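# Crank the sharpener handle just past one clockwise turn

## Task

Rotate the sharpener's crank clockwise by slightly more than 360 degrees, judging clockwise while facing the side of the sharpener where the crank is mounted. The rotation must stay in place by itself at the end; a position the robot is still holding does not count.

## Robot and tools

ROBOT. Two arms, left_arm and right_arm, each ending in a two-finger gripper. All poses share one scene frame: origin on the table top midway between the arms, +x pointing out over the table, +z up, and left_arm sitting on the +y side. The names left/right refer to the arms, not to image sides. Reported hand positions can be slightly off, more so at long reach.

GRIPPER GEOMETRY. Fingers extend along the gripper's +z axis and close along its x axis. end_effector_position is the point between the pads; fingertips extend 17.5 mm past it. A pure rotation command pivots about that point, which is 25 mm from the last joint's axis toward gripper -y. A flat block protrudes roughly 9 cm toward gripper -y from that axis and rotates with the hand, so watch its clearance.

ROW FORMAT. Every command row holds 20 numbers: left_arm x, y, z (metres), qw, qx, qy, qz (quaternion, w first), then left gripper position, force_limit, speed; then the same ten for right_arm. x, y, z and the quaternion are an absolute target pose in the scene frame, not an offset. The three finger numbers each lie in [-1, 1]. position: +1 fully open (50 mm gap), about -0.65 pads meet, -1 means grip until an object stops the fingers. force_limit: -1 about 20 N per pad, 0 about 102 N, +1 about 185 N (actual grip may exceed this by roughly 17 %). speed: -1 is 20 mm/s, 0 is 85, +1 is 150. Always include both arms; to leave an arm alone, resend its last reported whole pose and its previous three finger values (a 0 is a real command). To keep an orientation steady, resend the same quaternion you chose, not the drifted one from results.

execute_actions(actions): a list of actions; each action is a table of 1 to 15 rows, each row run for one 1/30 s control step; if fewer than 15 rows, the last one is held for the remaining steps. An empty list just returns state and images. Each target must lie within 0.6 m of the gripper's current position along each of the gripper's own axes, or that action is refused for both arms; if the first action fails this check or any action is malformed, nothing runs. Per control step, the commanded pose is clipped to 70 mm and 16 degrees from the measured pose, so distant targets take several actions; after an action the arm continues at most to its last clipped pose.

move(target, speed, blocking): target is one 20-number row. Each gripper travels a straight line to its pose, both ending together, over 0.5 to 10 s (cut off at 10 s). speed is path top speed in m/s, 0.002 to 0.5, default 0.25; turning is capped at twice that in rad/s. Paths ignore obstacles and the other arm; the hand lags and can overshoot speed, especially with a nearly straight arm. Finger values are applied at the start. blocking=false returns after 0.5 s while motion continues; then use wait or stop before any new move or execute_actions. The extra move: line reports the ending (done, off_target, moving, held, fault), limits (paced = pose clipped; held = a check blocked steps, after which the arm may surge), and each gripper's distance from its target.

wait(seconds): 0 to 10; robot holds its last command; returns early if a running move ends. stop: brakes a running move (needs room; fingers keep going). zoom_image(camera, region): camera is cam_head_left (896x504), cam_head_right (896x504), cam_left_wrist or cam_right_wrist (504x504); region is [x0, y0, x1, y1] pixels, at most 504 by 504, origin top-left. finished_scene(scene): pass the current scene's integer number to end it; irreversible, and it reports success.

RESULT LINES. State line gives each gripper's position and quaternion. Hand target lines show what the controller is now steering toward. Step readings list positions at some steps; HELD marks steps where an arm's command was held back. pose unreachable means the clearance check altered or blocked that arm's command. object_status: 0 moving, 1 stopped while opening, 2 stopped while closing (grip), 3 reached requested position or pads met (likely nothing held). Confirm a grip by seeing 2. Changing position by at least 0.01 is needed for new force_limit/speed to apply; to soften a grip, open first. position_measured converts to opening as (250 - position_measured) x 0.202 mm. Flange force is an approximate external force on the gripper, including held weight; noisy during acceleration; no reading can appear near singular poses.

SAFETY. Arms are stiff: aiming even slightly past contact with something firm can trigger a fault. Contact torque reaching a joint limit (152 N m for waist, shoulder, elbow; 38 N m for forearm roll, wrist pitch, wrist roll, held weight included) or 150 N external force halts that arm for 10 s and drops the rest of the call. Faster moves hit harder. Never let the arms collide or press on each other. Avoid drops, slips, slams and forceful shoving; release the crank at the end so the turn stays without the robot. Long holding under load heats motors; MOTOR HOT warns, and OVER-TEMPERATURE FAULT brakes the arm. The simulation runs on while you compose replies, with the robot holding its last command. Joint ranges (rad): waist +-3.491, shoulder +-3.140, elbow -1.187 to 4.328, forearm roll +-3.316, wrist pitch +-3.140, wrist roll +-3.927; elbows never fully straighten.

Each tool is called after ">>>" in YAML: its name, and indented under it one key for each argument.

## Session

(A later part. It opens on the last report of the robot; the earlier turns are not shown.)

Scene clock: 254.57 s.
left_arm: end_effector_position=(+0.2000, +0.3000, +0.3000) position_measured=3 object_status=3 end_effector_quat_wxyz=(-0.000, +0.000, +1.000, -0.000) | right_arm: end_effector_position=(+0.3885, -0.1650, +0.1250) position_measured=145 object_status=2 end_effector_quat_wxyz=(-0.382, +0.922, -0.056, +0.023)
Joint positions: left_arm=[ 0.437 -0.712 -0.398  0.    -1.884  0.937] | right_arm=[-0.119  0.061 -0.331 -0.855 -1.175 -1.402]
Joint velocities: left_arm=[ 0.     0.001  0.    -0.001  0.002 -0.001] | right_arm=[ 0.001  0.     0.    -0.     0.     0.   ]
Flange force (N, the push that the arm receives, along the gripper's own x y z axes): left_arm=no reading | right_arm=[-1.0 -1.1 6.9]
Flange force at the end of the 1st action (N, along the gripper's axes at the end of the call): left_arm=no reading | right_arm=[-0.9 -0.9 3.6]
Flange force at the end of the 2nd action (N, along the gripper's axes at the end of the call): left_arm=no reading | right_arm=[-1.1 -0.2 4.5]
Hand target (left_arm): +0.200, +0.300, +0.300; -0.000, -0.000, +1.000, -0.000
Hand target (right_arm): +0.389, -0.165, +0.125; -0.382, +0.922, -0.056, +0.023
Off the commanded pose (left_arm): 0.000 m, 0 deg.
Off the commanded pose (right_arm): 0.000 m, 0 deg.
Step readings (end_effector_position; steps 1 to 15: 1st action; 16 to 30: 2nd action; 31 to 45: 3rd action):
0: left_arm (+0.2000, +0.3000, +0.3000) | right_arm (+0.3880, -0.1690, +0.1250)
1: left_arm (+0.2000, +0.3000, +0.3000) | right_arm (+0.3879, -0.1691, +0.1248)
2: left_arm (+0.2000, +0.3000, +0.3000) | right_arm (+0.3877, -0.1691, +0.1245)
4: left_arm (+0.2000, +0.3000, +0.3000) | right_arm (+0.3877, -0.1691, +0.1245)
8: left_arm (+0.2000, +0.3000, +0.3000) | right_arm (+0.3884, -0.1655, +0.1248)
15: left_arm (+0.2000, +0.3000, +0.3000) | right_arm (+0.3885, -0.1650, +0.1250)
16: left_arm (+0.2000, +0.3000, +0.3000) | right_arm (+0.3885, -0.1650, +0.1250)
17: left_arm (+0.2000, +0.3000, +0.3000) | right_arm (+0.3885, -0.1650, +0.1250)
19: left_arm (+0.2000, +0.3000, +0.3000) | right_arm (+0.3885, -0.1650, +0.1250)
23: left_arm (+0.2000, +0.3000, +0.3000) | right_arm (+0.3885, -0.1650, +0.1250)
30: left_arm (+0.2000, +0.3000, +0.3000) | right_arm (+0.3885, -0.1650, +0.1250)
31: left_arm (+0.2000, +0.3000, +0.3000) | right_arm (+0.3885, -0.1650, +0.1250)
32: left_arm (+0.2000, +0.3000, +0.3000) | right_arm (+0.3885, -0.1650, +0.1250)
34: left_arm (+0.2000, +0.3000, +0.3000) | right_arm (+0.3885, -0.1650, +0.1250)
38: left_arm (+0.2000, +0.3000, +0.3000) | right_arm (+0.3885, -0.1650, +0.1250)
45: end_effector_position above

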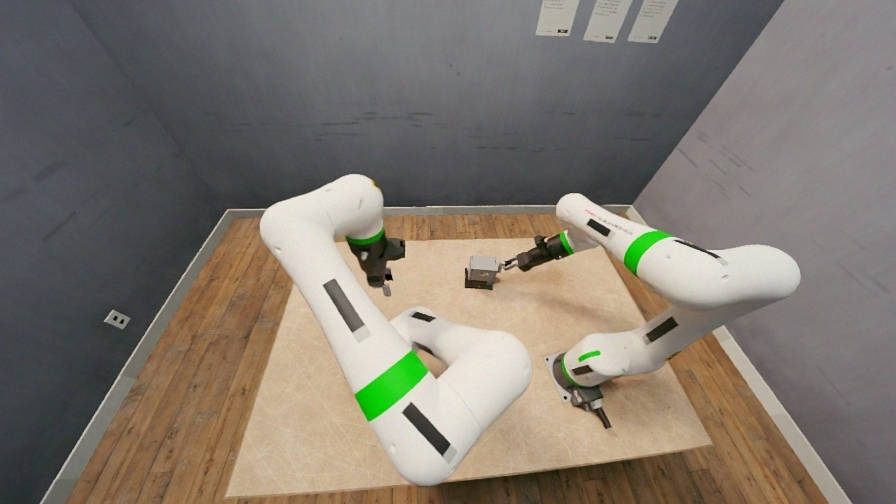

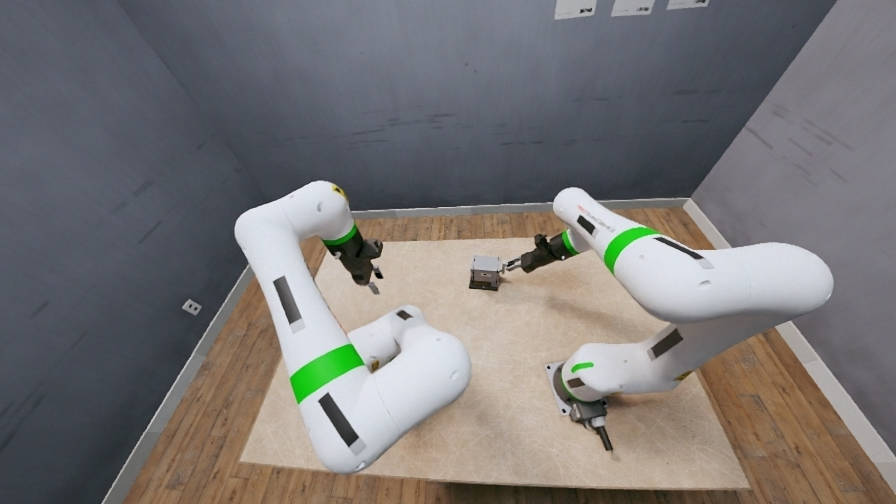

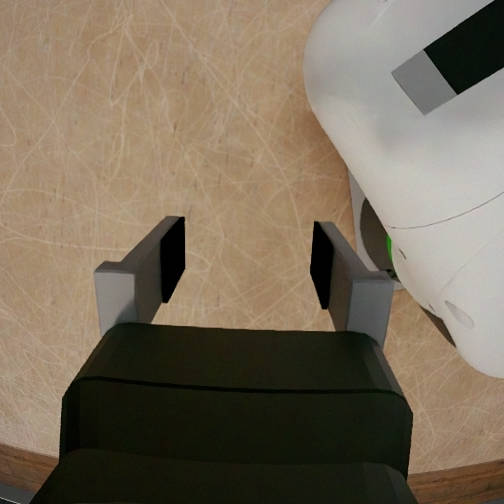

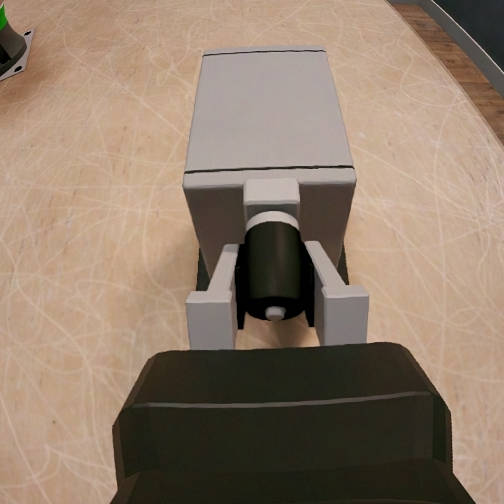

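>>> execute_actions:
  actions:
    - [[0.2,0.3,0.3,0,0,1,0,1,0,0,0.3893,-0.1651,0.125,-0.382,0.922,-0.0564,0.0233,-1,-0.7,0],[0.2,0.3,0.3,0,0,1,0,1,0,0,0.3902,-0.1652,0.125,-0.382,0.922,-0.0564,0.0233,-1,-0.7,0],[0.2,0.3,0.3,0,0,1,0,1,0,0,0.3919,-0.1654,0.1249,-0.382,0.922,-0.0564,0.0233,-1,-0.7,0],[0.2,0.3,0.3,0,0,1,0,1,0,0,0.3936,-0.1656,0.1247,-0.382,0.922,-0.0564,0.0233,-1,-0.7,0],[0.2,0.3,0.3,0,0,1,0,1,0,0,0.3953,-0.1658,0.1245,-0.382,0.922,-0.0564,0.0233,-1,-0.7,0],[0.2,0.3,0.3,0,0,1,0,1,0,0,0.3969,-0.1660,0.1243,-0.382,0.922,-0.0564,0.0233,-1,-0.7,0],[0.2,0.3,0.3,0,0,1,0,1,0,0,0.3986,-0.1662,0.1239,-0.382,0.922,-0.0564,0.0233,-1,-0.7,0],[0.2,0.3,0.3,0,0,1,0,1,0,0,0.4003,-0.1664,0.1235,-0.382,0.922,-0.0564,0.0233,-1,-0.7,0],[0.2,0.3,0.3,0,0,1,0,1,0,0,0.4011,-0.1665,0.1233,-0.382,0.922,-0.0564,0.0233,-1,-0.7,0],[0.2,0.3,0.3,0,0,1,0,1,0,0,0.4019,-0.1666,0.1231,-0.382,0.922,-0.0564,0.0233,-1,-0.7,0]]
    - [[0.2,0.3,0.3,0,0,1,0,1,0,0,0.4027,-0.1667,0.1229,-0.382,0.922,-0.0564,0.0233,-1,-0.7,0],[0.2,0.3,0.3,0,0,1,0,1,0,0,0.4035,-0.1668,0.1226,-0.382,0.922,-0.0564,0.0233,-1,-0.7,0],[0.2,0.3,0.3,0,0,1,0,1,0,0,0.4051,-0.1670,0.1220,-0.382,0.922,-0.0564,0.0233,-1,-0.7,0],[0.2,0.3,0.3,0,0,1,0,1,0,0,0.4067,-0.1672,0.1214,-0.382,0.922,-0.0564,0.0233,-1,-0.7,0],[0.2,0.3,0.3,0,0,1,0,1,0,0,0.4083,-0.1674,0.1208,-0.382,0.922,-0.0564,0.0233,-1,-0.7,0],[0.2,0.3,0.3,0,0,1,0,1,0,0,0.4098,-0.1676,0.1200,-0.382,0.922,-0.0564,0.0233,-1,-0.7,0],[0.2,0.3,0.3,0,0,1,0,1,0,0,0.4113,-0.1678,0.1193,-0.382,0.922,-0.0564,0.0233,-1,-0.7,0],[0.2,0.3,0.3,0,0,1,0,1,0,0,0.4121,-0.1679,0.1189,-0.382,0.922,-0.0564,0.0233,-1,-0.7,0],[0.2,0.3,0.3,0,0,1,0,1,0,0,0.4128,-0.1680,0.1184,-0.382,0.922,-0.0564,0.0233,-1,-0.7,0]]

Scene clock: 289.93 s.
left_arm: end_effector_position=(+0.2000, +0.3000, +0.3000) position_measured=3 object_status=3 end_effector_quat_wxyz=(-0.000, +0.000, +1.000, -0.000) | right_arm: end_effector_position=(+0.4128, -0.1680, +0.1184) position_measured=145 object_status=2 end_effector_quat_wxyz=(-0.382, +0.922, -0.056, +0.023)
Joint positions: left_arm=[ 0.437 -0.712 -0.398  0.    -1.884  0.937] | right_arm=[-0.13   0.129 -0.273 -0.857 -1.176 -1.386]
Joint velocities: left_arm=[ 0.001 -0.    -0.    -0.    -0.001 -0.   ] | right_arm=[-0.     0.001  0.    -0.    -0.     0.001]
Flange force (N, the push that the arm receives, along the gripper's own x y z axes): left_arm=no reading | right_arm=[-0.6 4.6 1.7]
Flange force at the end of the 1st action (N, along the gripper's axes at the end of the call): left_arm=no reading | right_arm=[-2.9 1.7 1.5]
Hand target (left_arm): +0.200, +0.300, +0.300; +0.000, +0.000, +1.000, -0.000
Hand target (right_arm): +0.413, -0.168, +0.118; -0.382, +0.922, -0.056, +0.023
Off the commanded pose (left_arm): 0.000 m, 0 deg.
Off the commanded pose (right_arm): 0.000 m, 0 deg.
Step readings (end_effector_position; steps 1 to 15: 1st action; 16 to 30: 2nd action):
0: left_arm (+0.2000, +0.3000, +0.3000) | right_arm (+0.3885, -0.1650, +0.1250)
1: left_arm (+0.2000, +0.3000, +0.3000) | right_arm (+0.3885, -0.1650, +0.1250)
2: left_arm (+0.2000, +0.3000, +0.3000) | right_arm (+0.3887, -0.1650, +0.1249)
4: left_arm (+0.2000, +0.3000, +0.3000) | right_arm (+0.3906, -0.1651, +0.1250)
8: left_arm (+0.2000, +0.3000, +0.3000) | right_arm (+0.3970, -0.1660, +0.1242)
15: left_arm (+0.2000, +0.3000, +0.3000) | right_arm (+0.4018, -0.1667, +0.1231)
16: left_arm (+0.2000, +0.3000, +0.3000) | right_arm (+0.4019, -0.1667, +0.1231)
17: left_arm (+0.2000, +0.3000, +0.3000) | right_arm (+0.4024, -0.1667, +0.1230)
19: left_arm (+0.2000, +0.3000, +0.3000) | right_arm (+0.4040, -0.1669, +0.1224)
23: left_arm (+0.2000, +0.3000, +0.3000) | right_arm (+0.4098, -0.1677, +0.1200)
30: end_effector_position above

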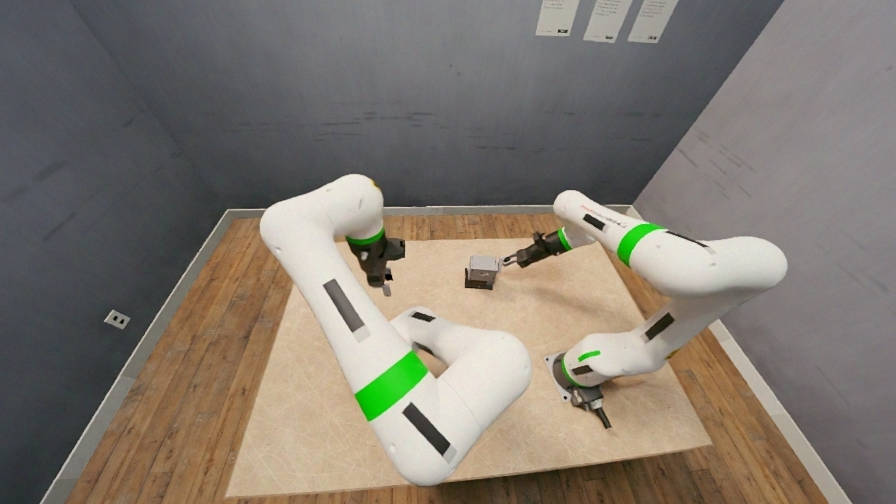

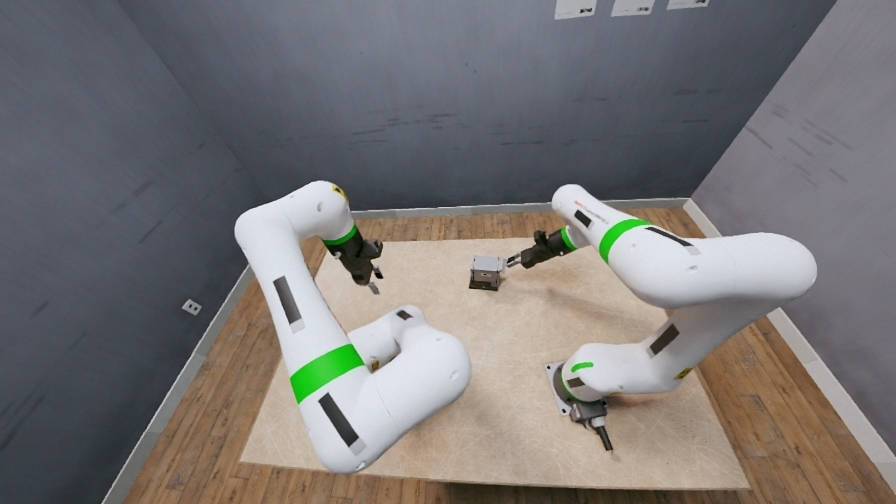

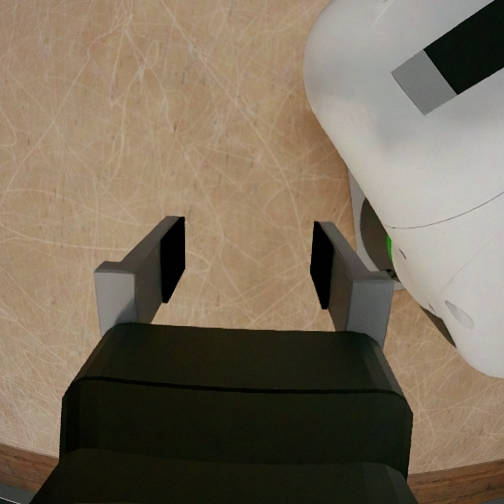

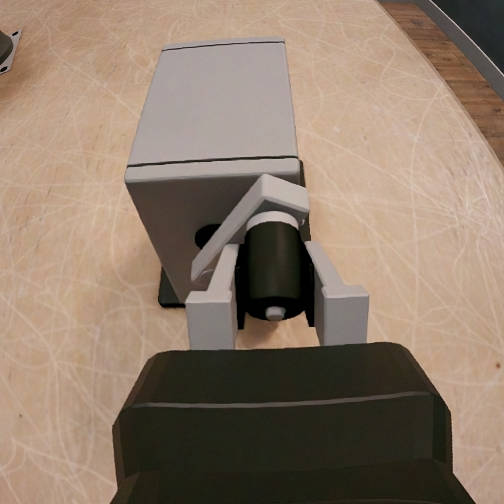

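>>> execute_actions:
  actions:
    - [[0.2,0.3,0.3,0,0,1,0,1,0,0,0.4135,-0.1681,0.1180,-0.382,0.922,-0.0564,0.0233,-1,-0.7,0],[0.2,0.3,0.3,0,0,1,0,1,0,0,0.4143,-0.1682,0.1176,-0.382,0.922,-0.0564,0.0233,-1,-0.7,0],[0.2,0.3,0.3,0,0,1,0,1,0,0,0.4157,-0.1683,0.1166,-0.382,0.922,-0.0564,0.0233,-1,-0.7,0],[0.2,0.3,0.3,0,0,1,0,1,0,0,0.4171,-0.1685,0.1156,-0.382,0.922,-0.0564,0.0233,-1,-0.7,0],[0.2,0.3,0.3,0,0,1,0,1,0,0,0.4184,-0.1687,0.1146,-0.382,0.922,-0.0564,0.0233,-1,-0.7,0],[0.2,0.3,0.3,0,0,1,0,1,0,0,0.4198,-0.1688,0.1135,-0.382,0.922,-0.0564,0.0233,-1,-0.7,0],[0.2,0.3,0.3,0,0,1,0,1,0,0,0.4210,-0.1690,0.1124,-0.382,0.922,-0.0564,0.0233,-1,-0.7,0],[0.2,0.3,0.3,0,0,1,0,1,0,0,0.4223,-0.1692,0.1112,-0.382,0.922,-0.0564,0.0233,-1,-0.7,0],[0.2,0.3,0.3,0,0,1,0,1,0,0,0.4229,-0.1692,0.1106,-0.382,0.922,-0.0564,0.0233,-1,-0.7,0],[0.2,0.3,0.3,0,0,1,0,1,0,0,0.4235,-0.1693,0.1100,-0.382,0.922,-0.0564,0.0233,-1,-0.7,0]]
    - [[0.2,0.3,0.3,0,0,1,0,1,0,0,0.4241,-0.1694,0.1094,-0.382,0.922,-0.0564,0.0233,-1,-0.7,0],[0.2,0.3,0.3,0,0,1,0,1,0,0,0.4246,-0.1694,0.1088,-0.382,0.922,-0.0564,0.0233,-1,-0.7,0],[0.2,0.3,0.3,0,0,1,0,1,0,0,0.4258,-0.1696,0.1075,-0.382,0.922,-0.0564,0.0233,-1,-0.7,0],[0.2,0.3,0.3,0,0,1,0,1,0,0,0.4268,-0.1697,0.1062,-0.382,0.922,-0.0564,0.0233,-1,-0.7,0],[0.2,0.3,0.3,0,0,1,0,1,0,0,0.4278,-0.1698,0.1048,-0.382,0.922,-0.0564,0.0233,-1,-0.7,0],[0.2,0.3,0.3,0,0,1,0,1,0,0,0.4288,-0.1700,0.1034,-0.382,0.922,-0.0564,0.0233,-1,-0.7,0],[0.2,0.3,0.3,0,0,1,0,1,0,0,0.4297,-0.1701,0.1020,-0.382,0.922,-0.0564,0.0233,-1,-0.7,0],[0.2,0.3,0.3,0,0,1,0,1,0,0,0.4302,-0.1701,0.1012,-0.382,0.922,-0.0564,0.0233,-1,-0.7,0],[0.2,0.3,0.3,0,0,1,0,1,0,0,0.4306,-0.1702,0.1005,-0.382,0.922,-0.0564,0.0233,-1,-0.7,0]]

Scene clock: 337.80 s.
left_arm: end_effector_position=(+0.2000, +0.3000, +0.3000) position_measured=3 object_status=3 end_effector_quat_wxyz=(-0.000, -0.000, +1.000, -0.000) | right_arm: end_effector_position=(+0.4306, -0.1702, +0.1005) position_measured=145 object_status=2 end_effector_quat_wxyz=(-0.382, +0.922, -0.056, +0.023)
Joint positions: left_arm=[ 0.437 -0.712 -0.398  0.    -1.884  0.937] | right_arm=[-0.139  0.199 -0.239 -0.867 -1.159 -1.351]
Joint velocities: left_arm=[-0.    -0.    -0.     0.     0.001 -0.   ] | right_arm=[ 0.     0.    -0.    -0.     0.001  0.   ]
Flange force (N, the push that the arm receives, along the gripper's own x y z axes): left_arm=no reading | right_arm=[0.2 6.2 -3.2]
Flange force at the end of the 1st action (N, along the gripper's axes at the end of the call): left_arm=no reading | right_arm=[0.3 8.0 -0.4]
Hand target (left_arm): +0.200, +0.300, +0.300; +0.000, +0.000, +1.000, -0.000
Hand target (right_arm): +0.431, -0.170, +0.101; -0.382, +0.922, -0.056, +0.023
Off the commanded pose (left_arm): 0.000 m, 0 deg.
Off the commanded pose (right_arm): 0.000 m, 0 deg.
Step readings (end_effector_position; steps 1 to 15: 1st action; 16 to 30: 2nd action):
0: left_arm (+0.2000, +0.3000, +0.3000) | right_arm (+0.4128, -0.1680, +0.1184)
1: left_arm (+0.2000, +0.3000, +0.3000) | right_arm (+0.4129, -0.1680, +0.1184)
2: left_arm (+0.2000, +0.3000, +0.3000) | right_arm (+0.4132, -0.1681, +0.1182)
4: left_arm (+0.2000, +0.3000, +0.3000) | right_arm (+0.4148, -0.1682, +0.1172)
8: left_arm (+0.2000, +0.3000, +0.3000) | right_arm (+0.4198, -0.1689, +0.1134)
15: left_arm (+0.2000, +0.3000, +0.3000) | right_arm (+0.4235, -0.1693, +0.1100)
16: left_arm (+0.2000, +0.3000, +0.3000) | right_arm (+0.4236, -0.1693, +0.1100)
17: left_arm (+0.2000, +0.3000, +0.3000) | right_arm (+0.4239, -0.1694, +0.1097)
19: left_arm (+0.2000, +0.3000, +0.3000) | right_arm (+0.4251, -0.1695, +0.1083)
23: left_arm (+0.2000, +0.3000, +0.3000) | right_arm (+0.4288, -0.1700, +0.1033)
30: end_effector_position above

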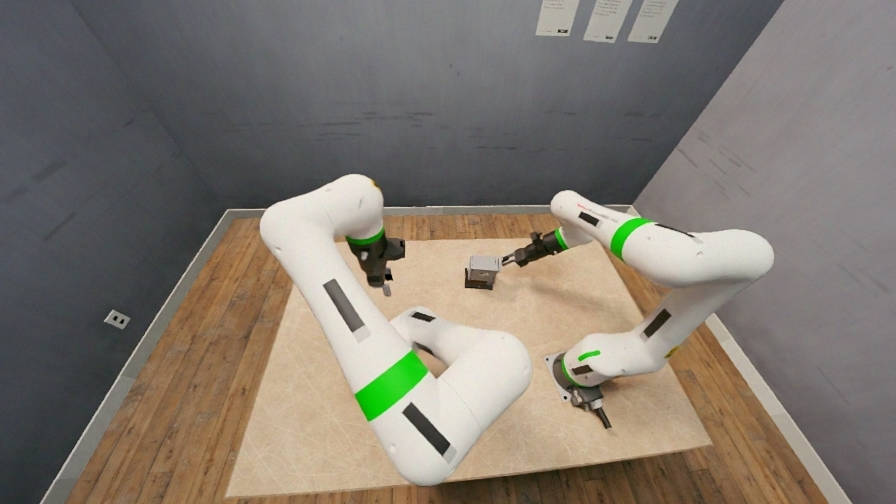

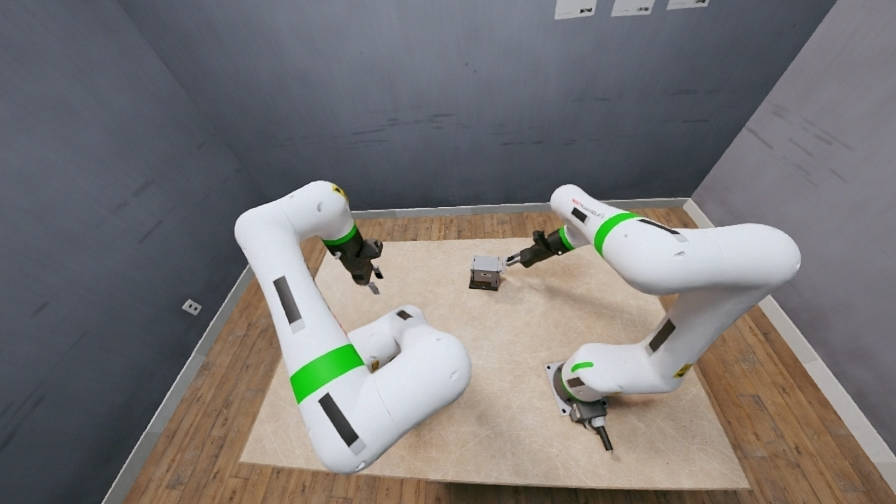

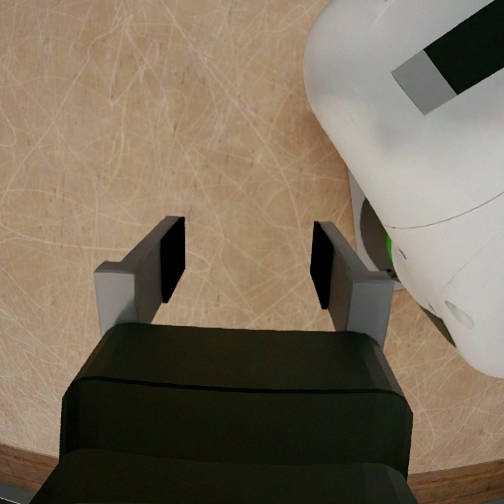

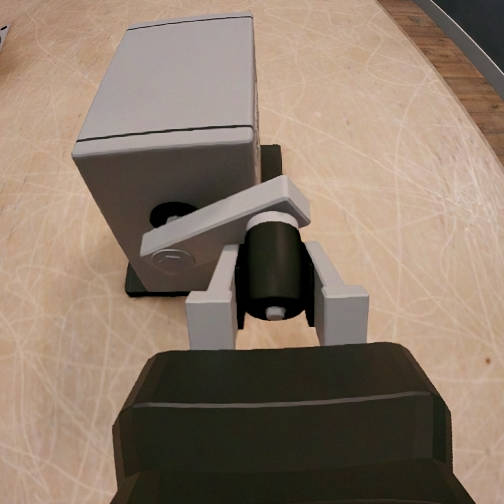

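>>> execute_actions:
  actions:
    - [[0.2,0.3,0.3,0,0,1,0,1,0,0,0.4310,-0.1703,0.0998,-0.382,0.922,-0.0564,0.0233,-1,-0.7,0],[0.2,0.3,0.3,0,0,1,0,1,0,0,0.4314,-0.1704,0.0990,-0.382,0.922,-0.0564,0.0233,-1,-0.7,0],[0.2,0.3,0.3,0,0,1,0,1,0,0,0.4322,-0.1705,0.0975,-0.382,0.922,-0.0564,0.0233,-1,-0.7,0],[0.2,0.3,0.3,0,0,1,0,1,0,0,0.4329,-0.1706,0.0959,-0.382,0.922,-0.0564,0.0233,-1,-0.7,0],[0.2,0.3,0.3,0,0,1,0,1,0,0,0.4336,-0.1707,0.0944,-0.382,0.922,-0.0564,0.0233,-1,-0.7,0],[0.2,0.3,0.3,0,0,1,0,1,0,0,0.4342,-0.1708,0.0928,-0.382,0.922,-0.0564,0.0233,-1,-0.7,0],[0.2,0.3,0.3,0,0,1,0,1,0,0,0.4348,-0.1709,0.0911,-0.382,0.922,-0.0564,0.0233,-1,-0.7,0],[0.2,0.3,0.3,0,0,1,0,1,0,0,0.4352,-0.1710,0.0895,-0.382,0.922,-0.0564,0.0233,-1,-0.7,0],[0.2,0.3,0.3,0,0,1,0,1,0,0,0.4357,-0.1711,0.0879,-0.382,0.922,-0.0564,0.0233,-1,-0.7,0],[0.2,0.3,0.3,0,0,1,0,1,0,0,0.4361,-0.1711,0.0862,-0.382,0.922,-0.0564,0.0233,-1,-0.7,0],[0.2,0.3,0.3,0,0,1,0,1,0,0,0.4364,-0.1712,0.0845,-0.382,0.922,-0.0564,0.0233,-1,-0.7,0],[0.2,0.3,0.3,0,0,1,0,1,0,0,0.4367,-0.1712,0.0828,-0.382,0.922,-0.0564,0.0233,-1,-0.7,0],[0.2,0.3,0.3,0,0,1,0,1,0,0,0.4369,-0.1713,0.0811,-0.382,0.922,-0.0564,0.0233,-1,-0.7,0],[0.2,0.3,0.3,0,0,1,0,1,0,0,0.4370,-0.1713,0.0794,-0.382,0.922,-0.0564,0.0233,-1,-0.7,0],[0.2,0.3,0.3,0,0,1,0,1,0,0,0.4371,-0.1713,0.0777,-0.382,0.922,-0.0564,0.0233,-1,-0.7,0]]
    - [[0.2,0.3,0.3,0,0,1,0,1,0,0,0.4371,-0.1713,0.0760,-0.382,0.922,-0.0564,0.0233,-1,-0.7,0],[0.2,0.3,0.3,0,0,1,0,1,0,0,0.4371,-0.1713,0.0743,-0.382,0.922,-0.0564,0.0233,-1,-0.7,0],[0.2,0.3,0.3,0,0,1,0,1,0,0,0.4370,-0.1713,0.0726,-0.382,0.922,-0.0564,0.0233,-1,-0.7,0],[0.2,0.3,0.3,0,0,1,0,1,0,0,0.4369,-0.1713,0.0709,-0.382,0.922,-0.0564,0.0233,-1,-0.7,0],[0.2,0.3,0.3,0,0,1,0,1,0,0,0.4367,-0.1712,0.0692,-0.382,0.922,-0.0564,0.0233,-1,-0.7,0],[0.2,0.3,0.3,0,0,1,0,1,0,0,0.4364,-0.1712,0.0675,-0.382,0.922,-0.0564,0.0233,-1,-0.7,0],[0.2,0.3,0.3,0,0,1,0,1,0,0,0.4361,-0.1711,0.0658,-0.382,0.922,-0.0564,0.0233,-1,-0.7,0],[0.2,0.3,0.3,0,0,1,0,1,0,0,0.4357,-0.1711,0.0641,-0.382,0.922,-0.0564,0.0233,-1,-0.7,0],[0.2,0.3,0.3,0,0,1,0,1,0,0,0.4352,-0.1710,0.0625,-0.382,0.922,-0.0564,0.0233,-1,-0.7,0],[0.2,0.3,0.3,0,0,1,0,1,0,0,0.4348,-0.1709,0.0609,-0.382,0.922,-0.0564,0.0233,-1,-0.7,0],[0.2,0.3,0.3,0,0,1,0,1,0,0,0.4345,-0.1709,0.0600,-0.382,0.922,-0.0564,0.0233,-1,-0.7,0],[0.2,0.3,0.3,0,0,1,0,1,0,0,0.4342,-0.1708,0.0592,-0.382,0.922,-0.0564,0.0233,-1,-0.7,0]]

Scene clock: 374.70 s.
left_arm: end_effector_position=(+0.2000, +0.3000, +0.3000) position_measured=3 object_status=3 end_effector_quat_wxyz=(-0.000, -0.000, +1.000, -0.000) | right_arm: end_effector_position=(+0.4343, -0.1708, +0.0592) position_measured=145 object_status=2 end_effector_quat_wxyz=(-0.382, +0.922, -0.056, +0.023)
Joint positions: left_arm=[ 0.437 -0.712 -0.398  0.    -1.884  0.937] | right_arm=[-0.148  0.281 -0.25  -0.898 -1.107 -1.266]
Joint velocities: left_arm=[-0.    -0.001 -0.     0.    -0.001  0.   ] | right_arm=[-0.     0.003 -0.002 -0.003  0.005  0.007]
Flange force (N, the push that the arm receives, along the gripper's own x y z axes): left_arm=no reading | right_arm=[10.0 7.4 0.2]
Flange force at the end of the 1st action (N, along the gripper's axes at the end of the call): left_arm=no reading | right_arm=[-3.4 3.7 -2.0]
Hand target (left_arm): +0.200, +0.300, +0.300; -0.000, +0.000, +1.000, -0.000
Hand target (right_arm): +0.434, -0.171, +0.059; -0.382, +0.922, -0.056, +0.023
Off the commanded pose (left_arm): 0.000 m, 0 deg.
Off the commanded pose (right_arm): 0.000 m, 0 deg.
Step readings (end_effector_position; steps 1 to 15: 1st action; 16 to 30: 2nd action):
0: left_arm (+0.2000, +0.3000, +0.3000) | right_arm (+0.4306, -0.1702, +0.1005)
1: left_arm (+0.2000, +0.3000, +0.3000) | right_arm (+0.4307, -0.1702, +0.1004)
2: left_arm (+0.2000, +0.3000, +0.3000) | right_arm (+0.4309, -0.1703, +0.1001)
4: left_arm (+0.2000, +0.3000, +0.3000) | right_arm (+0.4317, -0.1704, +0.0985)
8: left_arm (+0.2000, +0.3000, +0.3000) | right_arm (+0.4342, -0.1708, +0.0926)
15: left_arm (+0.2000, +0.3000, +0.3000) | right_arm (+0.4370, -0.1713, +0.0810)
16: left_arm (+0.2000, +0.3000, +0.3000) | right_arm (+0.4372, -0.1713, +0.0792)
17: left_arm (+0.2000, +0.3000, +0.3000) | right_arm (+0.4372, -0.1713, +0.0775)
19: left_arm (+0.2000, +0.3000, +0.3000) | right_arm (+0.4371, -0.1713, +0.0740)
23: left_arm (+0.2000, +0.3000, +0.3000) | right_arm (+0.4363, -0.1712, +0.0671)
30: end_effector_position above

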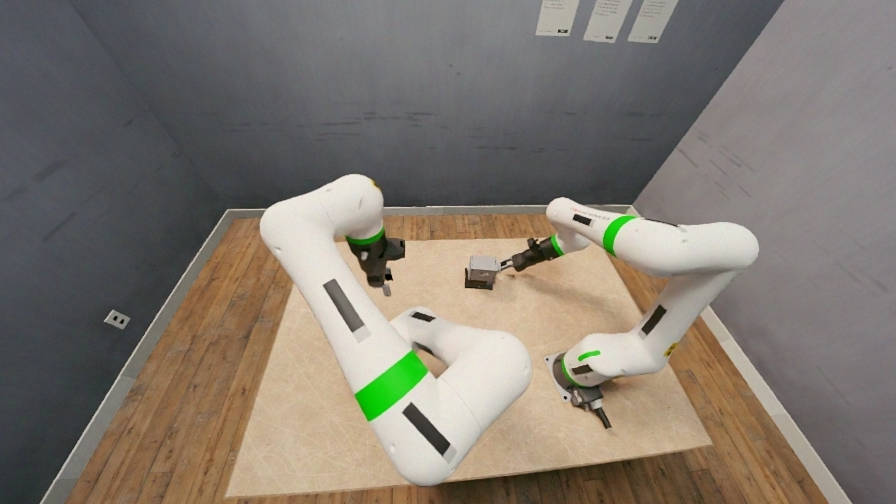

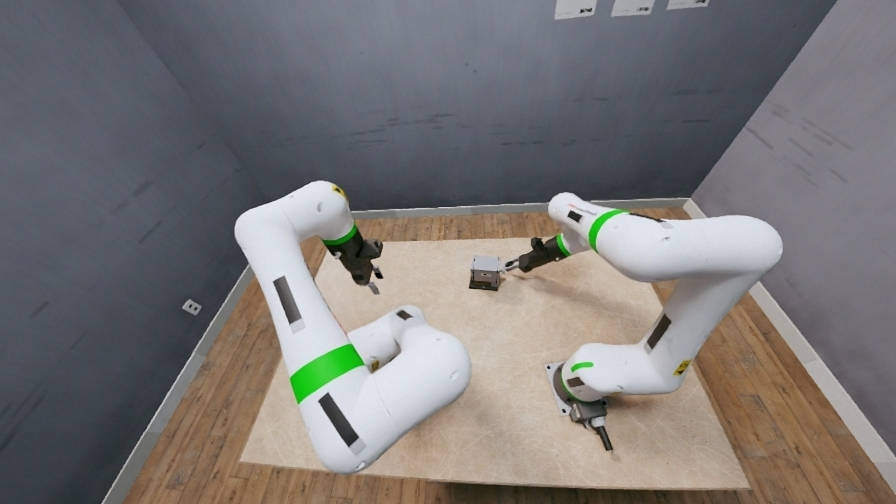

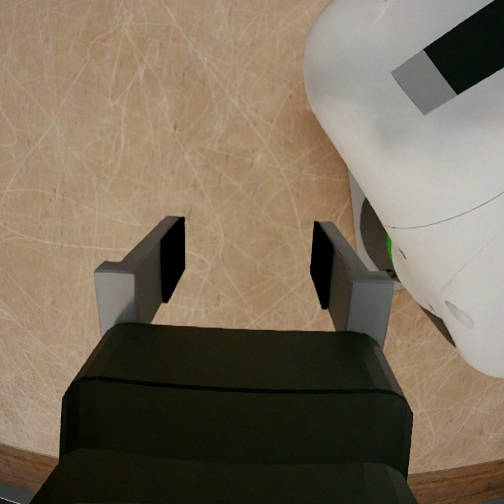

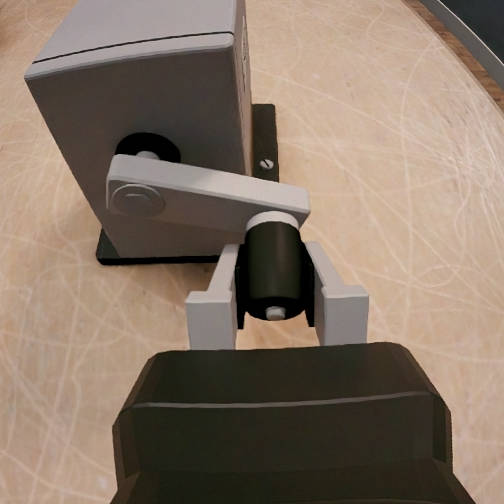

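>>> execute_actions:
  actions:
    - [[0.2,0.3,0.3,0,0,1,0,1,0,0,0.4342,-0.1708,0.0584,-0.382,0.922,-0.0564,0.0233,-1,-0.7,0],[0.2,0.3,0.3,0,0,1,0,1,0,0,0.4337,-0.1708,0.0568,-0.382,0.922,-0.0564,0.0233,-1,-0.7,0],[0.2,0.3,0.3,0,0,1,0,1,0,0,0.4331,-0.1707,0.0552,-0.382,0.922,-0.0564,0.0233,-1,-0.7,0],[0.2,0.3,0.3,0,0,1,0,1,0,0,0.4323,-0.1706,0.0537,-0.382,0.922,-0.0564,0.0233,-1,-0.7,0],[0.2,0.3,0.3,0,0,1,0,1,0,0,0.4316,-0.1705,0.0521,-0.382,0.922,-0.0564,0.0233,-1,-0.7,0],[0.2,0.3,0.3,0,0,1,0,1,0,0,0.4307,-0.1704,0.0506,-0.382,0.922,-0.0564,0.0233,-1,-0.7,0],[0.2,0.3,0.3,0,0,1,0,1,0,0,0.4298,-0.1703,0.0491,-0.382,0.922,-0.0564,0.0233,-1,-0.7,0],[0.2,0.3,0.3,0,0,1,0,1,0,0,0.4289,-0.1702,0.0477,-0.382,0.922,-0.0564,0.0233,-1,-0.7,0],[0.2,0.3,0.3,0,0,1,0,1,0,0,0.4279,-0.1701,0.0462,-0.382,0.922,-0.0564,0.0233,-1,-0.7,0],[0.2,0.3,0.3,0,0,1,0,1,0,0,0.4269,-0.1700,0.0449,-0.382,0.922,-0.0564,0.0233,-1,-0.7,0],[0.2,0.3,0.3,0,0,1,0,1,0,0,0.4258,-0.1698,0.0435,-0.382,0.922,-0.0564,0.0233,-1,-0.7,0],[0.2,0.3,0.3,0,0,1,0,1,0,0,0.4247,-0.1697,0.0422,-0.382,0.922,-0.0564,0.0233,-1,-0.7,0],[0.2,0.3,0.3,0,0,1,0,1,0,0,0.4235,-0.1695,0.0409,-0.382,0.922,-0.0564,0.0233,-1,-0.7,0],[0.2,0.3,0.3,0,0,1,0,1,0,0,0.4229,-0.1695,0.0403,-0.382,0.922,-0.0564,0.0233,-1,-0.7,0]]

>>> wait:
  seconds: 0.2

Scene clock: 400.30 s.
left_arm: end_effector_position=(+0.2000, +0.3000, +0.3000) position_measured=3 object_status=3 end_effector_quat_wxyz=(+0.000, -0.000, +1.000, +0.000) | right_arm: end_effector_position=(+0.4235, -0.1695, +0.0409) position_measured=145 object_status=2 end_effector_quat_wxyz=(-0.382, +0.922, -0.056, +0.023)
Joint positions: left_arm=[ 0.437 -0.712 -0.398 -0.    -1.884  0.937] | right_arm=[-0.149  0.295 -0.285 -0.918 -1.077 -1.222]
Joint velocities: left_arm=[ 0.001 -0.001 -0.     0.001 -0.     0.001] | right_arm=[-0.     0.006 -0.058 -0.027  0.037  0.057]
Flange force (N, the push that the arm receives, along the gripper's own x y z axes): left_arm=no reading | right_arm=[-7.9 3.8 2.0]
Hand target (left_arm): +0.200, +0.300, +0.300; -0.000, +0.000, +1.000, -0.000
Hand target (right_arm): +0.423, -0.169, +0.040; -0.382, +0.922, -0.056, +0.023
Off the commanded pose (left_arm): 0.000 m, 0 deg.
Off the commanded pose (right_arm): 0.001 m, 0 deg.
Step readings (end_effector_position):
0: left_arm (+0.2000, +0.3000, +0.3000) | right_arm (+0.4343, -0.1708, +0.0591)
1: left_arm (+0.2000, +0.3000, +0.3000) | right_arm (+0.4343, -0.1708, +0.0591)
2: left_arm (+0.2000, +0.3000, +0.3000) | right_arm (+0.4342, -0.1708, +0.0586)
4: left_arm (+0.2000, +0.3000, +0.3000) | right_arm (+0.4334, -0.1707, +0.0562)
8: left_arm (+0.2000, +0.3000, +0.3000) | right_arm (+0.4304, -0.1703, +0.0502)
15: end_effector_position above

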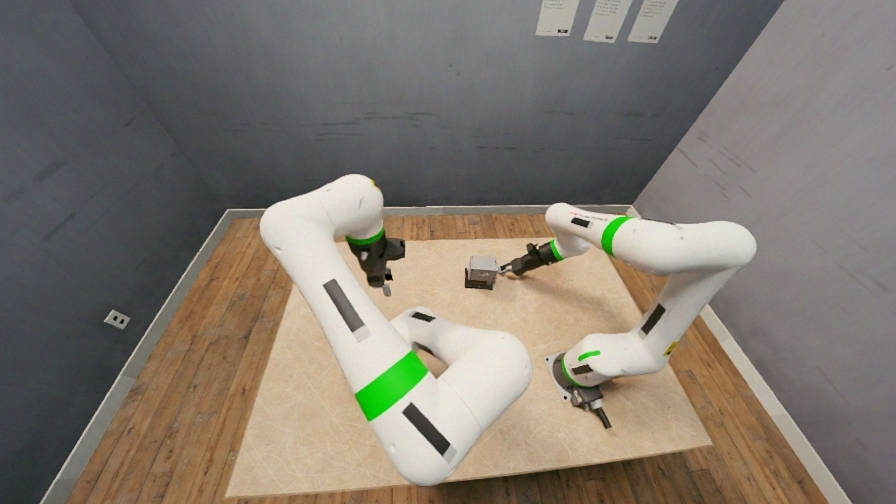

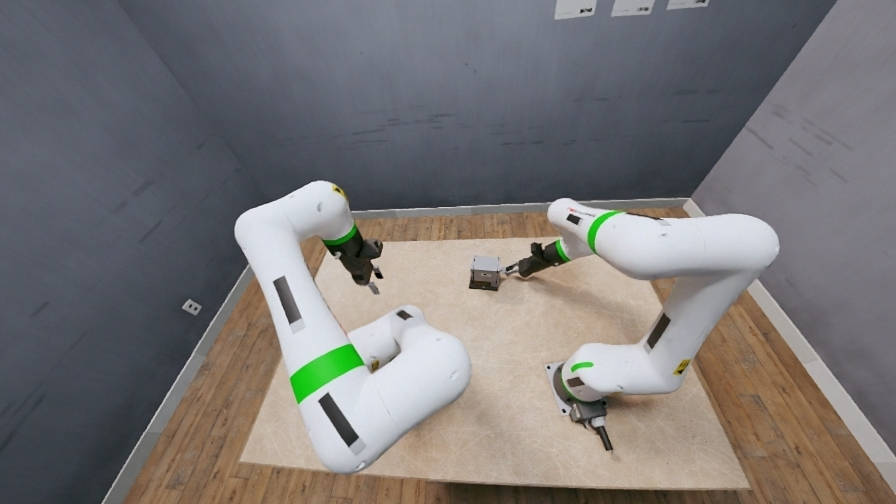

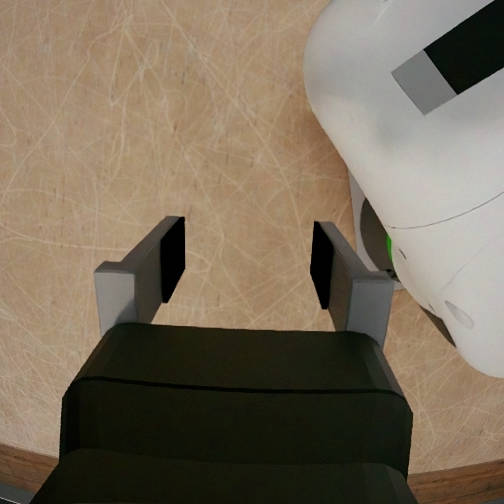

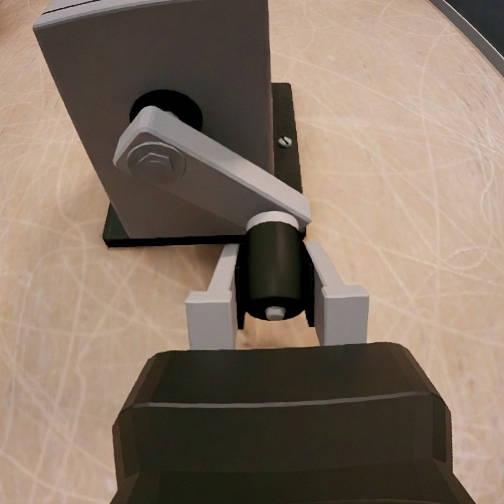

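Scene clock: 400.50 s.
left_arm: end_effector_position=(+0.2000, +0.3000, +0.3000) position_measured=3 object_status=3 end_effector_quat_wxyz=(+0.000, +0.000, +1.000, -0.000) | right_arm: end_effector_position=(+0.4230, -0.1695, +0.0402) position_measured=145 object_status=2 end_effector_quat_wxyz=(-0.382, +0.922, -0.056, +0.023)
Joint positions: left_arm=[ 0.437 -0.712 -0.398  0.    -1.884  0.937] | right_arm=[-0.149  0.295 -0.287 -0.919 -1.076 -1.22 ]
Joint velocities: left_arm=[ 0.001 -0.    -0.    -0.    -0.     0.001] | right_arm=[ 0.    -0.    -0.003 -0.    -0.     0.001]
Flange force (N, the push that the arm receives, along the gripper's own x y z axes): left_arm=no reading | right_arm=[3.0 3.9 2.1]
Hand target (left_arm): +0.200, +0.300, +0.300; -0.000, +0.000, +1.000, -0.000
Hand target (right_arm): +0.423, -0.169, +0.040; -0.382, +0.922, -0.056, +0.023
Off the commanded pose (left_arm): 0.000 m, 0 deg.
Off the commanded pose (right_arm): 0.000 m, 0 deg.
wait: 0.20 s; at rest by 0.17 s

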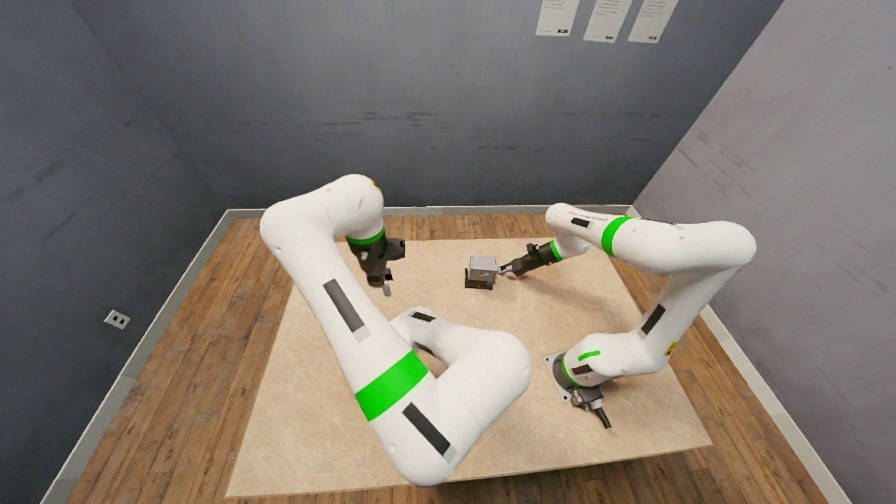

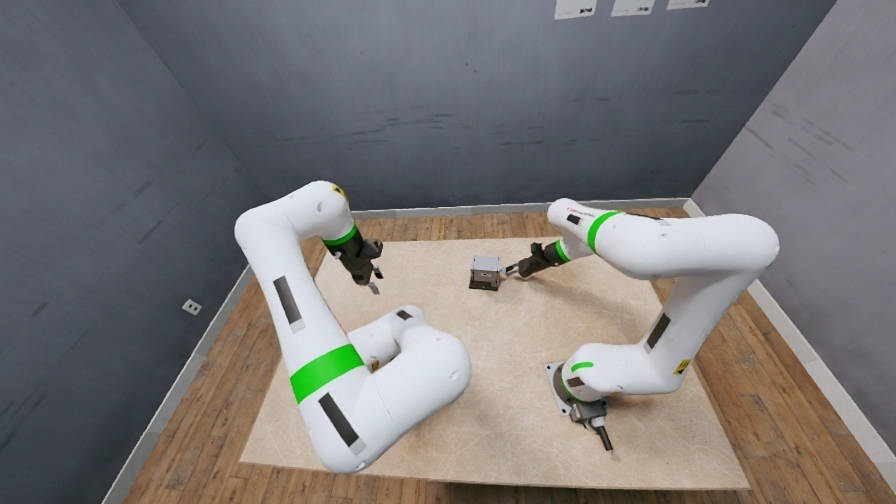

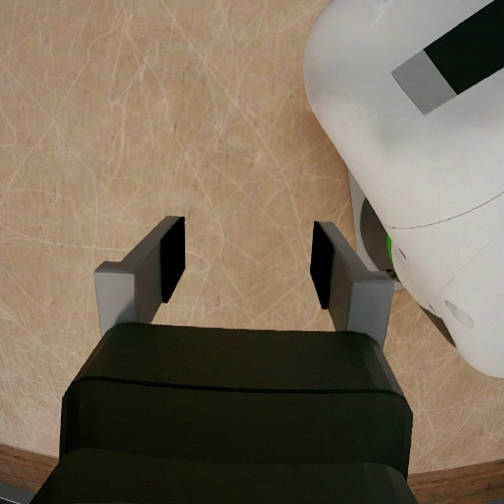

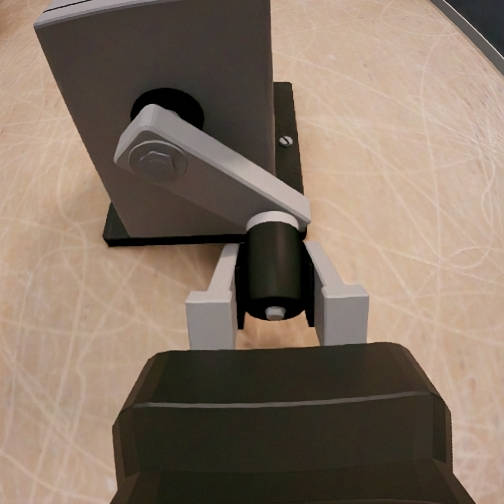

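>>> zoom_image:
  camera: "cam_head_right"
  region: [480, 235, 570, 300]

Region (480, 235, 570, 300) of cam_head_right's 896x504 image, scaled by 5.600, with more detail than that image has.

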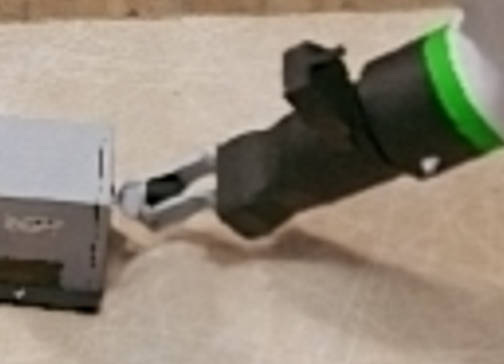

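>>> execute_actions:
  actions:
    - [[0.2,0.3,0.3,0,0,1,0,1,0,0,0.4223,-0.1694,0.0396,-0.382,0.922,-0.0564,0.0233,-1,-0.7,0],[0.2,0.3,0.3,0,0,1,0,1,0,0,0.4210,-0.1692,0.0384,-0.382,0.922,-0.0564,0.0233,-1,-0.7,0],[0.2,0.3,0.3,0,0,1,0,1,0,0,0.4197,-0.1690,0.0372,-0.382,0.922,-0.0564,0.0233,-1,-0.7,0],[0.2,0.3,0.3,0,0,1,0,1,0,0,0.4184,-0.1689,0.0361,-0.382,0.922,-0.0564,0.0233,-1,-0.7,0],[0.2,0.3,0.3,0,0,1,0,1,0,0,0.4170,-0.1687,0.0351,-0.382,0.922,-0.0564,0.0233,-1,-0.7,0],[0.2,0.3,0.3,0,0,1,0,1,0,0,0.4156,-0.1685,0.0341,-0.382,0.922,-0.0564,0.0233,-1,-0.7,0],[0.2,0.3,0.3,0,0,1,0,1,0,0,0.4141,-0.1683,0.0332,-0.382,0.922,-0.0564,0.0233,-1,-0.7,0],[0.2,0.3,0.3,0,0,1,0,1,0,0,0.4127,-0.1682,0.0323,-0.382,0.922,-0.0564,0.0233,-1,-0.7,0],[0.2,0.3,0.3,0,0,1,0,1,0,0,0.4112,-0.1680,0.0314,-0.382,0.922,-0.0564,0.0233,-1,-0.7,0],[0.2,0.3,0.3,0,0,1,0,1,0,0,0.4096,-0.1678,0.0306,-0.382,0.922,-0.0564,0.0233,-1,-0.7,0],[0.2,0.3,0.3,0,0,1,0,1,0,0,0.4081,-0.1676,0.0299,-0.382,0.922,-0.0564,0.0233,-1,-0.7,0],[0.2,0.3,0.3,0,0,1,0,1,0,0,0.4065,-0.1674,0.0292,-0.382,0.922,-0.0564,0.0233,-1,-0.7,0],[0.2,0.3,0.3,0,0,1,0,1,0,0,0.4049,-0.1672,0.0286,-0.382,0.922,-0.0564,0.0233,-1,-0.7,0],[0.2,0.3,0.3,0,0,1,0,1,0,0,0.4032,-0.1669,0.0280,-0.382,0.922,-0.0564,0.0233,-1,-0.7,0],[0.2,0.3,0.3,0,0,1,0,1,0,0,0.4016,-0.1667,0.0275,-0.382,0.922,-0.0564,0.0233,-1,-0.7,0]]
    - [[0.2,0.3,0.3,0,0,1,0,1,0,0,0.3999,-0.1665,0.0271,-0.382,0.922,-0.0564,0.0233,-1,-0.7,0],[0.2,0.3,0.3,0,0,1,0,1,0,0,0.3983,-0.1663,0.0267,-0.382,0.922,-0.0564,0.0233,-1,-0.7,0],[0.2,0.3,0.3,0,0,1,0,1,0,0,0.3966,-0.1661,0.0264,-0.382,0.922,-0.0564,0.0233,-1,-0.7,0],[0.2,0.3,0.3,0,0,1,0,1,0,0,0.3949,-0.1659,0.0261,-0.382,0.922,-0.0564,0.0233,-1,-0.7,0],[0.2,0.3,0.3,0,0,1,0,1,0,0,0.3932,-0.1657,0.0259,-0.382,0.922,-0.0564,0.0233,-1,-0.7,0],[0.2,0.3,0.3,0,0,1,0,1,0,0,0.3914,-0.1654,0.0257,-0.382,0.922,-0.0564,0.0233,-1,-0.7,0],[0.2,0.3,0.3,0,0,1,0,1,0,0,0.3897,-0.1652,0.0256,-0.382,0.922,-0.0564,0.0233,-1,-0.7,0],[0.2,0.3,0.3,0,0,1,0,1,0,0,0.3880,-0.1650,0.0256,-0.382,0.922,-0.0564,0.0233,-1,-0.7,0],[0.2,0.3,0.3,0,0,1,0,1,0,0,0.3863,-0.1648,0.0256,-0.382,0.922,-0.0564,0.0233,-1,-0.7,0],[0.2,0.3,0.3,0,0,1,0,1,0,0,0.3854,-0.1647,0.0257,-0.382,0.922,-0.0564,0.0233,-1,-0.7,0],[0.2,0.3,0.3,0,0,1,0,1,0,0,0.3846,-0.1646,0.0257,-0.382,0.922,-0.0564,0.0233,-1,-0.7,0]]

Scene clock: 441.07 s.
left_arm: end_effector_position=(+0.2000, +0.3000, +0.3000) position_measured=3 object_status=3 end_effector_quat_wxyz=(+0.000, +0.000, +1.000, -0.000) | right_arm: end_effector_position=(+0.3847, -0.1646, +0.0256) position_measured=145 object_status=2 end_effector_quat_wxyz=(-0.382, +0.922, -0.056, +0.023)
Joint positions: left_arm=[ 0.437 -0.712 -0.398  0.    -1.884  0.937] | right_arm=[-0.142  0.252 -0.391 -0.949 -1.035 -1.168]
Joint velocities: left_arm=[ 0.     0.001  0.    -0.     0.001  0.   ] | right_arm=[ 0.    -0.002 -0.003 -0.001  0.001  0.   ]
Flange force (N, the push that the arm receives, along the gripper's own x y z axes): left_arm=no reading | right_arm=[1.3 -0.1 6.9]
Flange force at the end of the 1st action (N, along the gripper's axes at the end of the call): left_arm=no reading | right_arm=[-2.9 -3.7 1.3]
Hand target (left_arm): +0.200, +0.300, +0.300; -0.000, -0.000, +1.000, -0.000
Hand target (right_arm): +0.385, -0.165, +0.026; -0.382, +0.922, -0.056, +0.023
Off the commanded pose (left_arm): 0.000 m, 0 deg.
Off the commanded pose (right_arm): 0.000 m, 0 deg.
Step readings (end_effector_position; steps 1 to 15: 1st action; 16 to 30: 2nd action):
0: left_arm (+0.2000, +0.3000, +0.3000) | right_arm (+0.4230, -0.1695, +0.0402)
1: left_arm (+0.2000, +0.3000, +0.3000) | right_arm (+0.4229, -0.1695, +0.0401)
2: left_arm (+0.2000, +0.3000, +0.3000) | right_arm (+0.4225, -0.1695, +0.0398)
4: left_arm (+0.2000, +0.3000, +0.3000) | right_arm (+0.4206, -0.1692, +0.0379)
8: left_arm (+0.2000, +0.3000, +0.3000) | right_arm (+0.4154, -0.1686, +0.0339)
15: left_arm (+0.2000, +0.3000, +0.3000) | right_arm (+0.4047, -0.1671, +0.0284)
16: left_arm (+0.2000, +0.3000, +0.3000) | right_arm (+0.4030, -0.1669, +0.0279)
17: left_arm (+0.2000, +0.3000, +0.3000) | right_arm (+0.4014, -0.1667, +0.0274)
19: left_arm (+0.2000, +0.3000, +0.3000) | right_arm (+0.3981, -0.1663, +0.0266)
23: left_arm (+0.2000, +0.3000, +0.3000) | right_arm (+0.3912, -0.1654, +0.0257)
30: end_effector_position above

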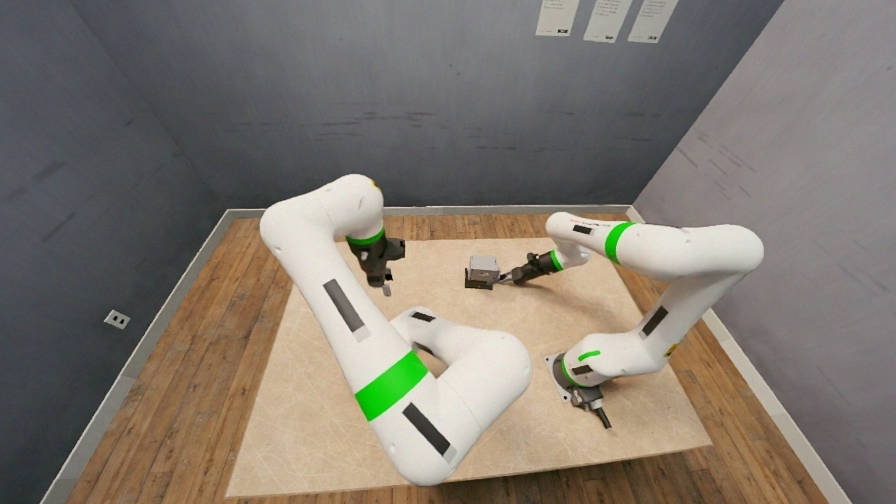

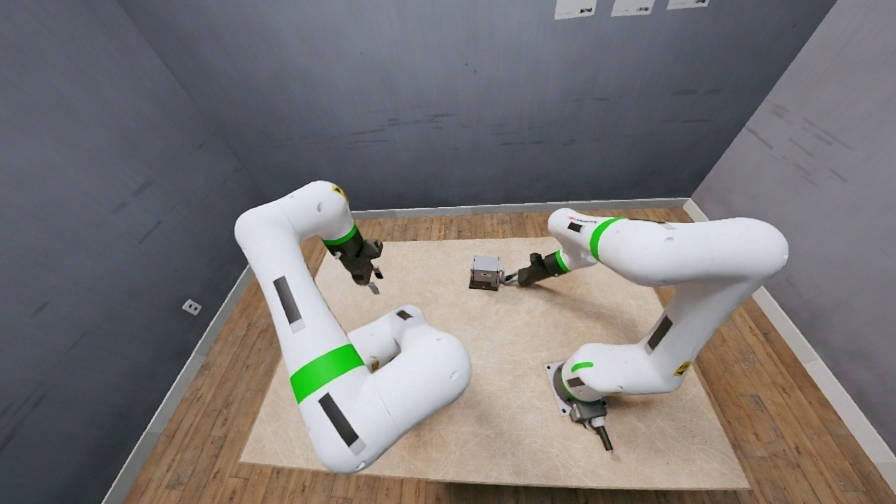

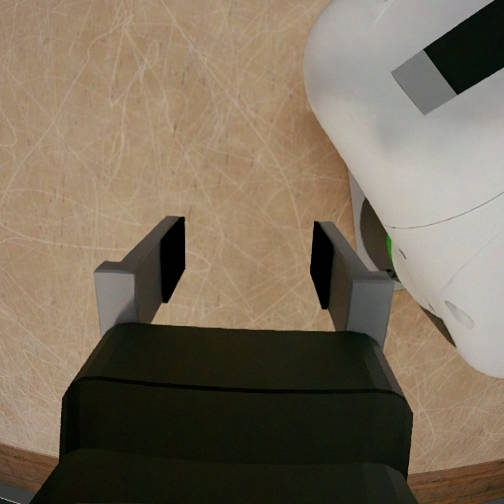

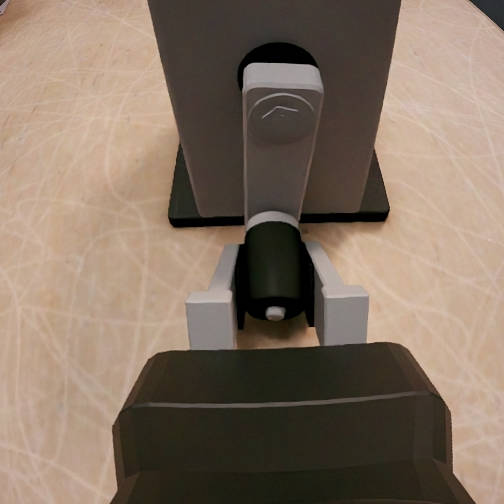

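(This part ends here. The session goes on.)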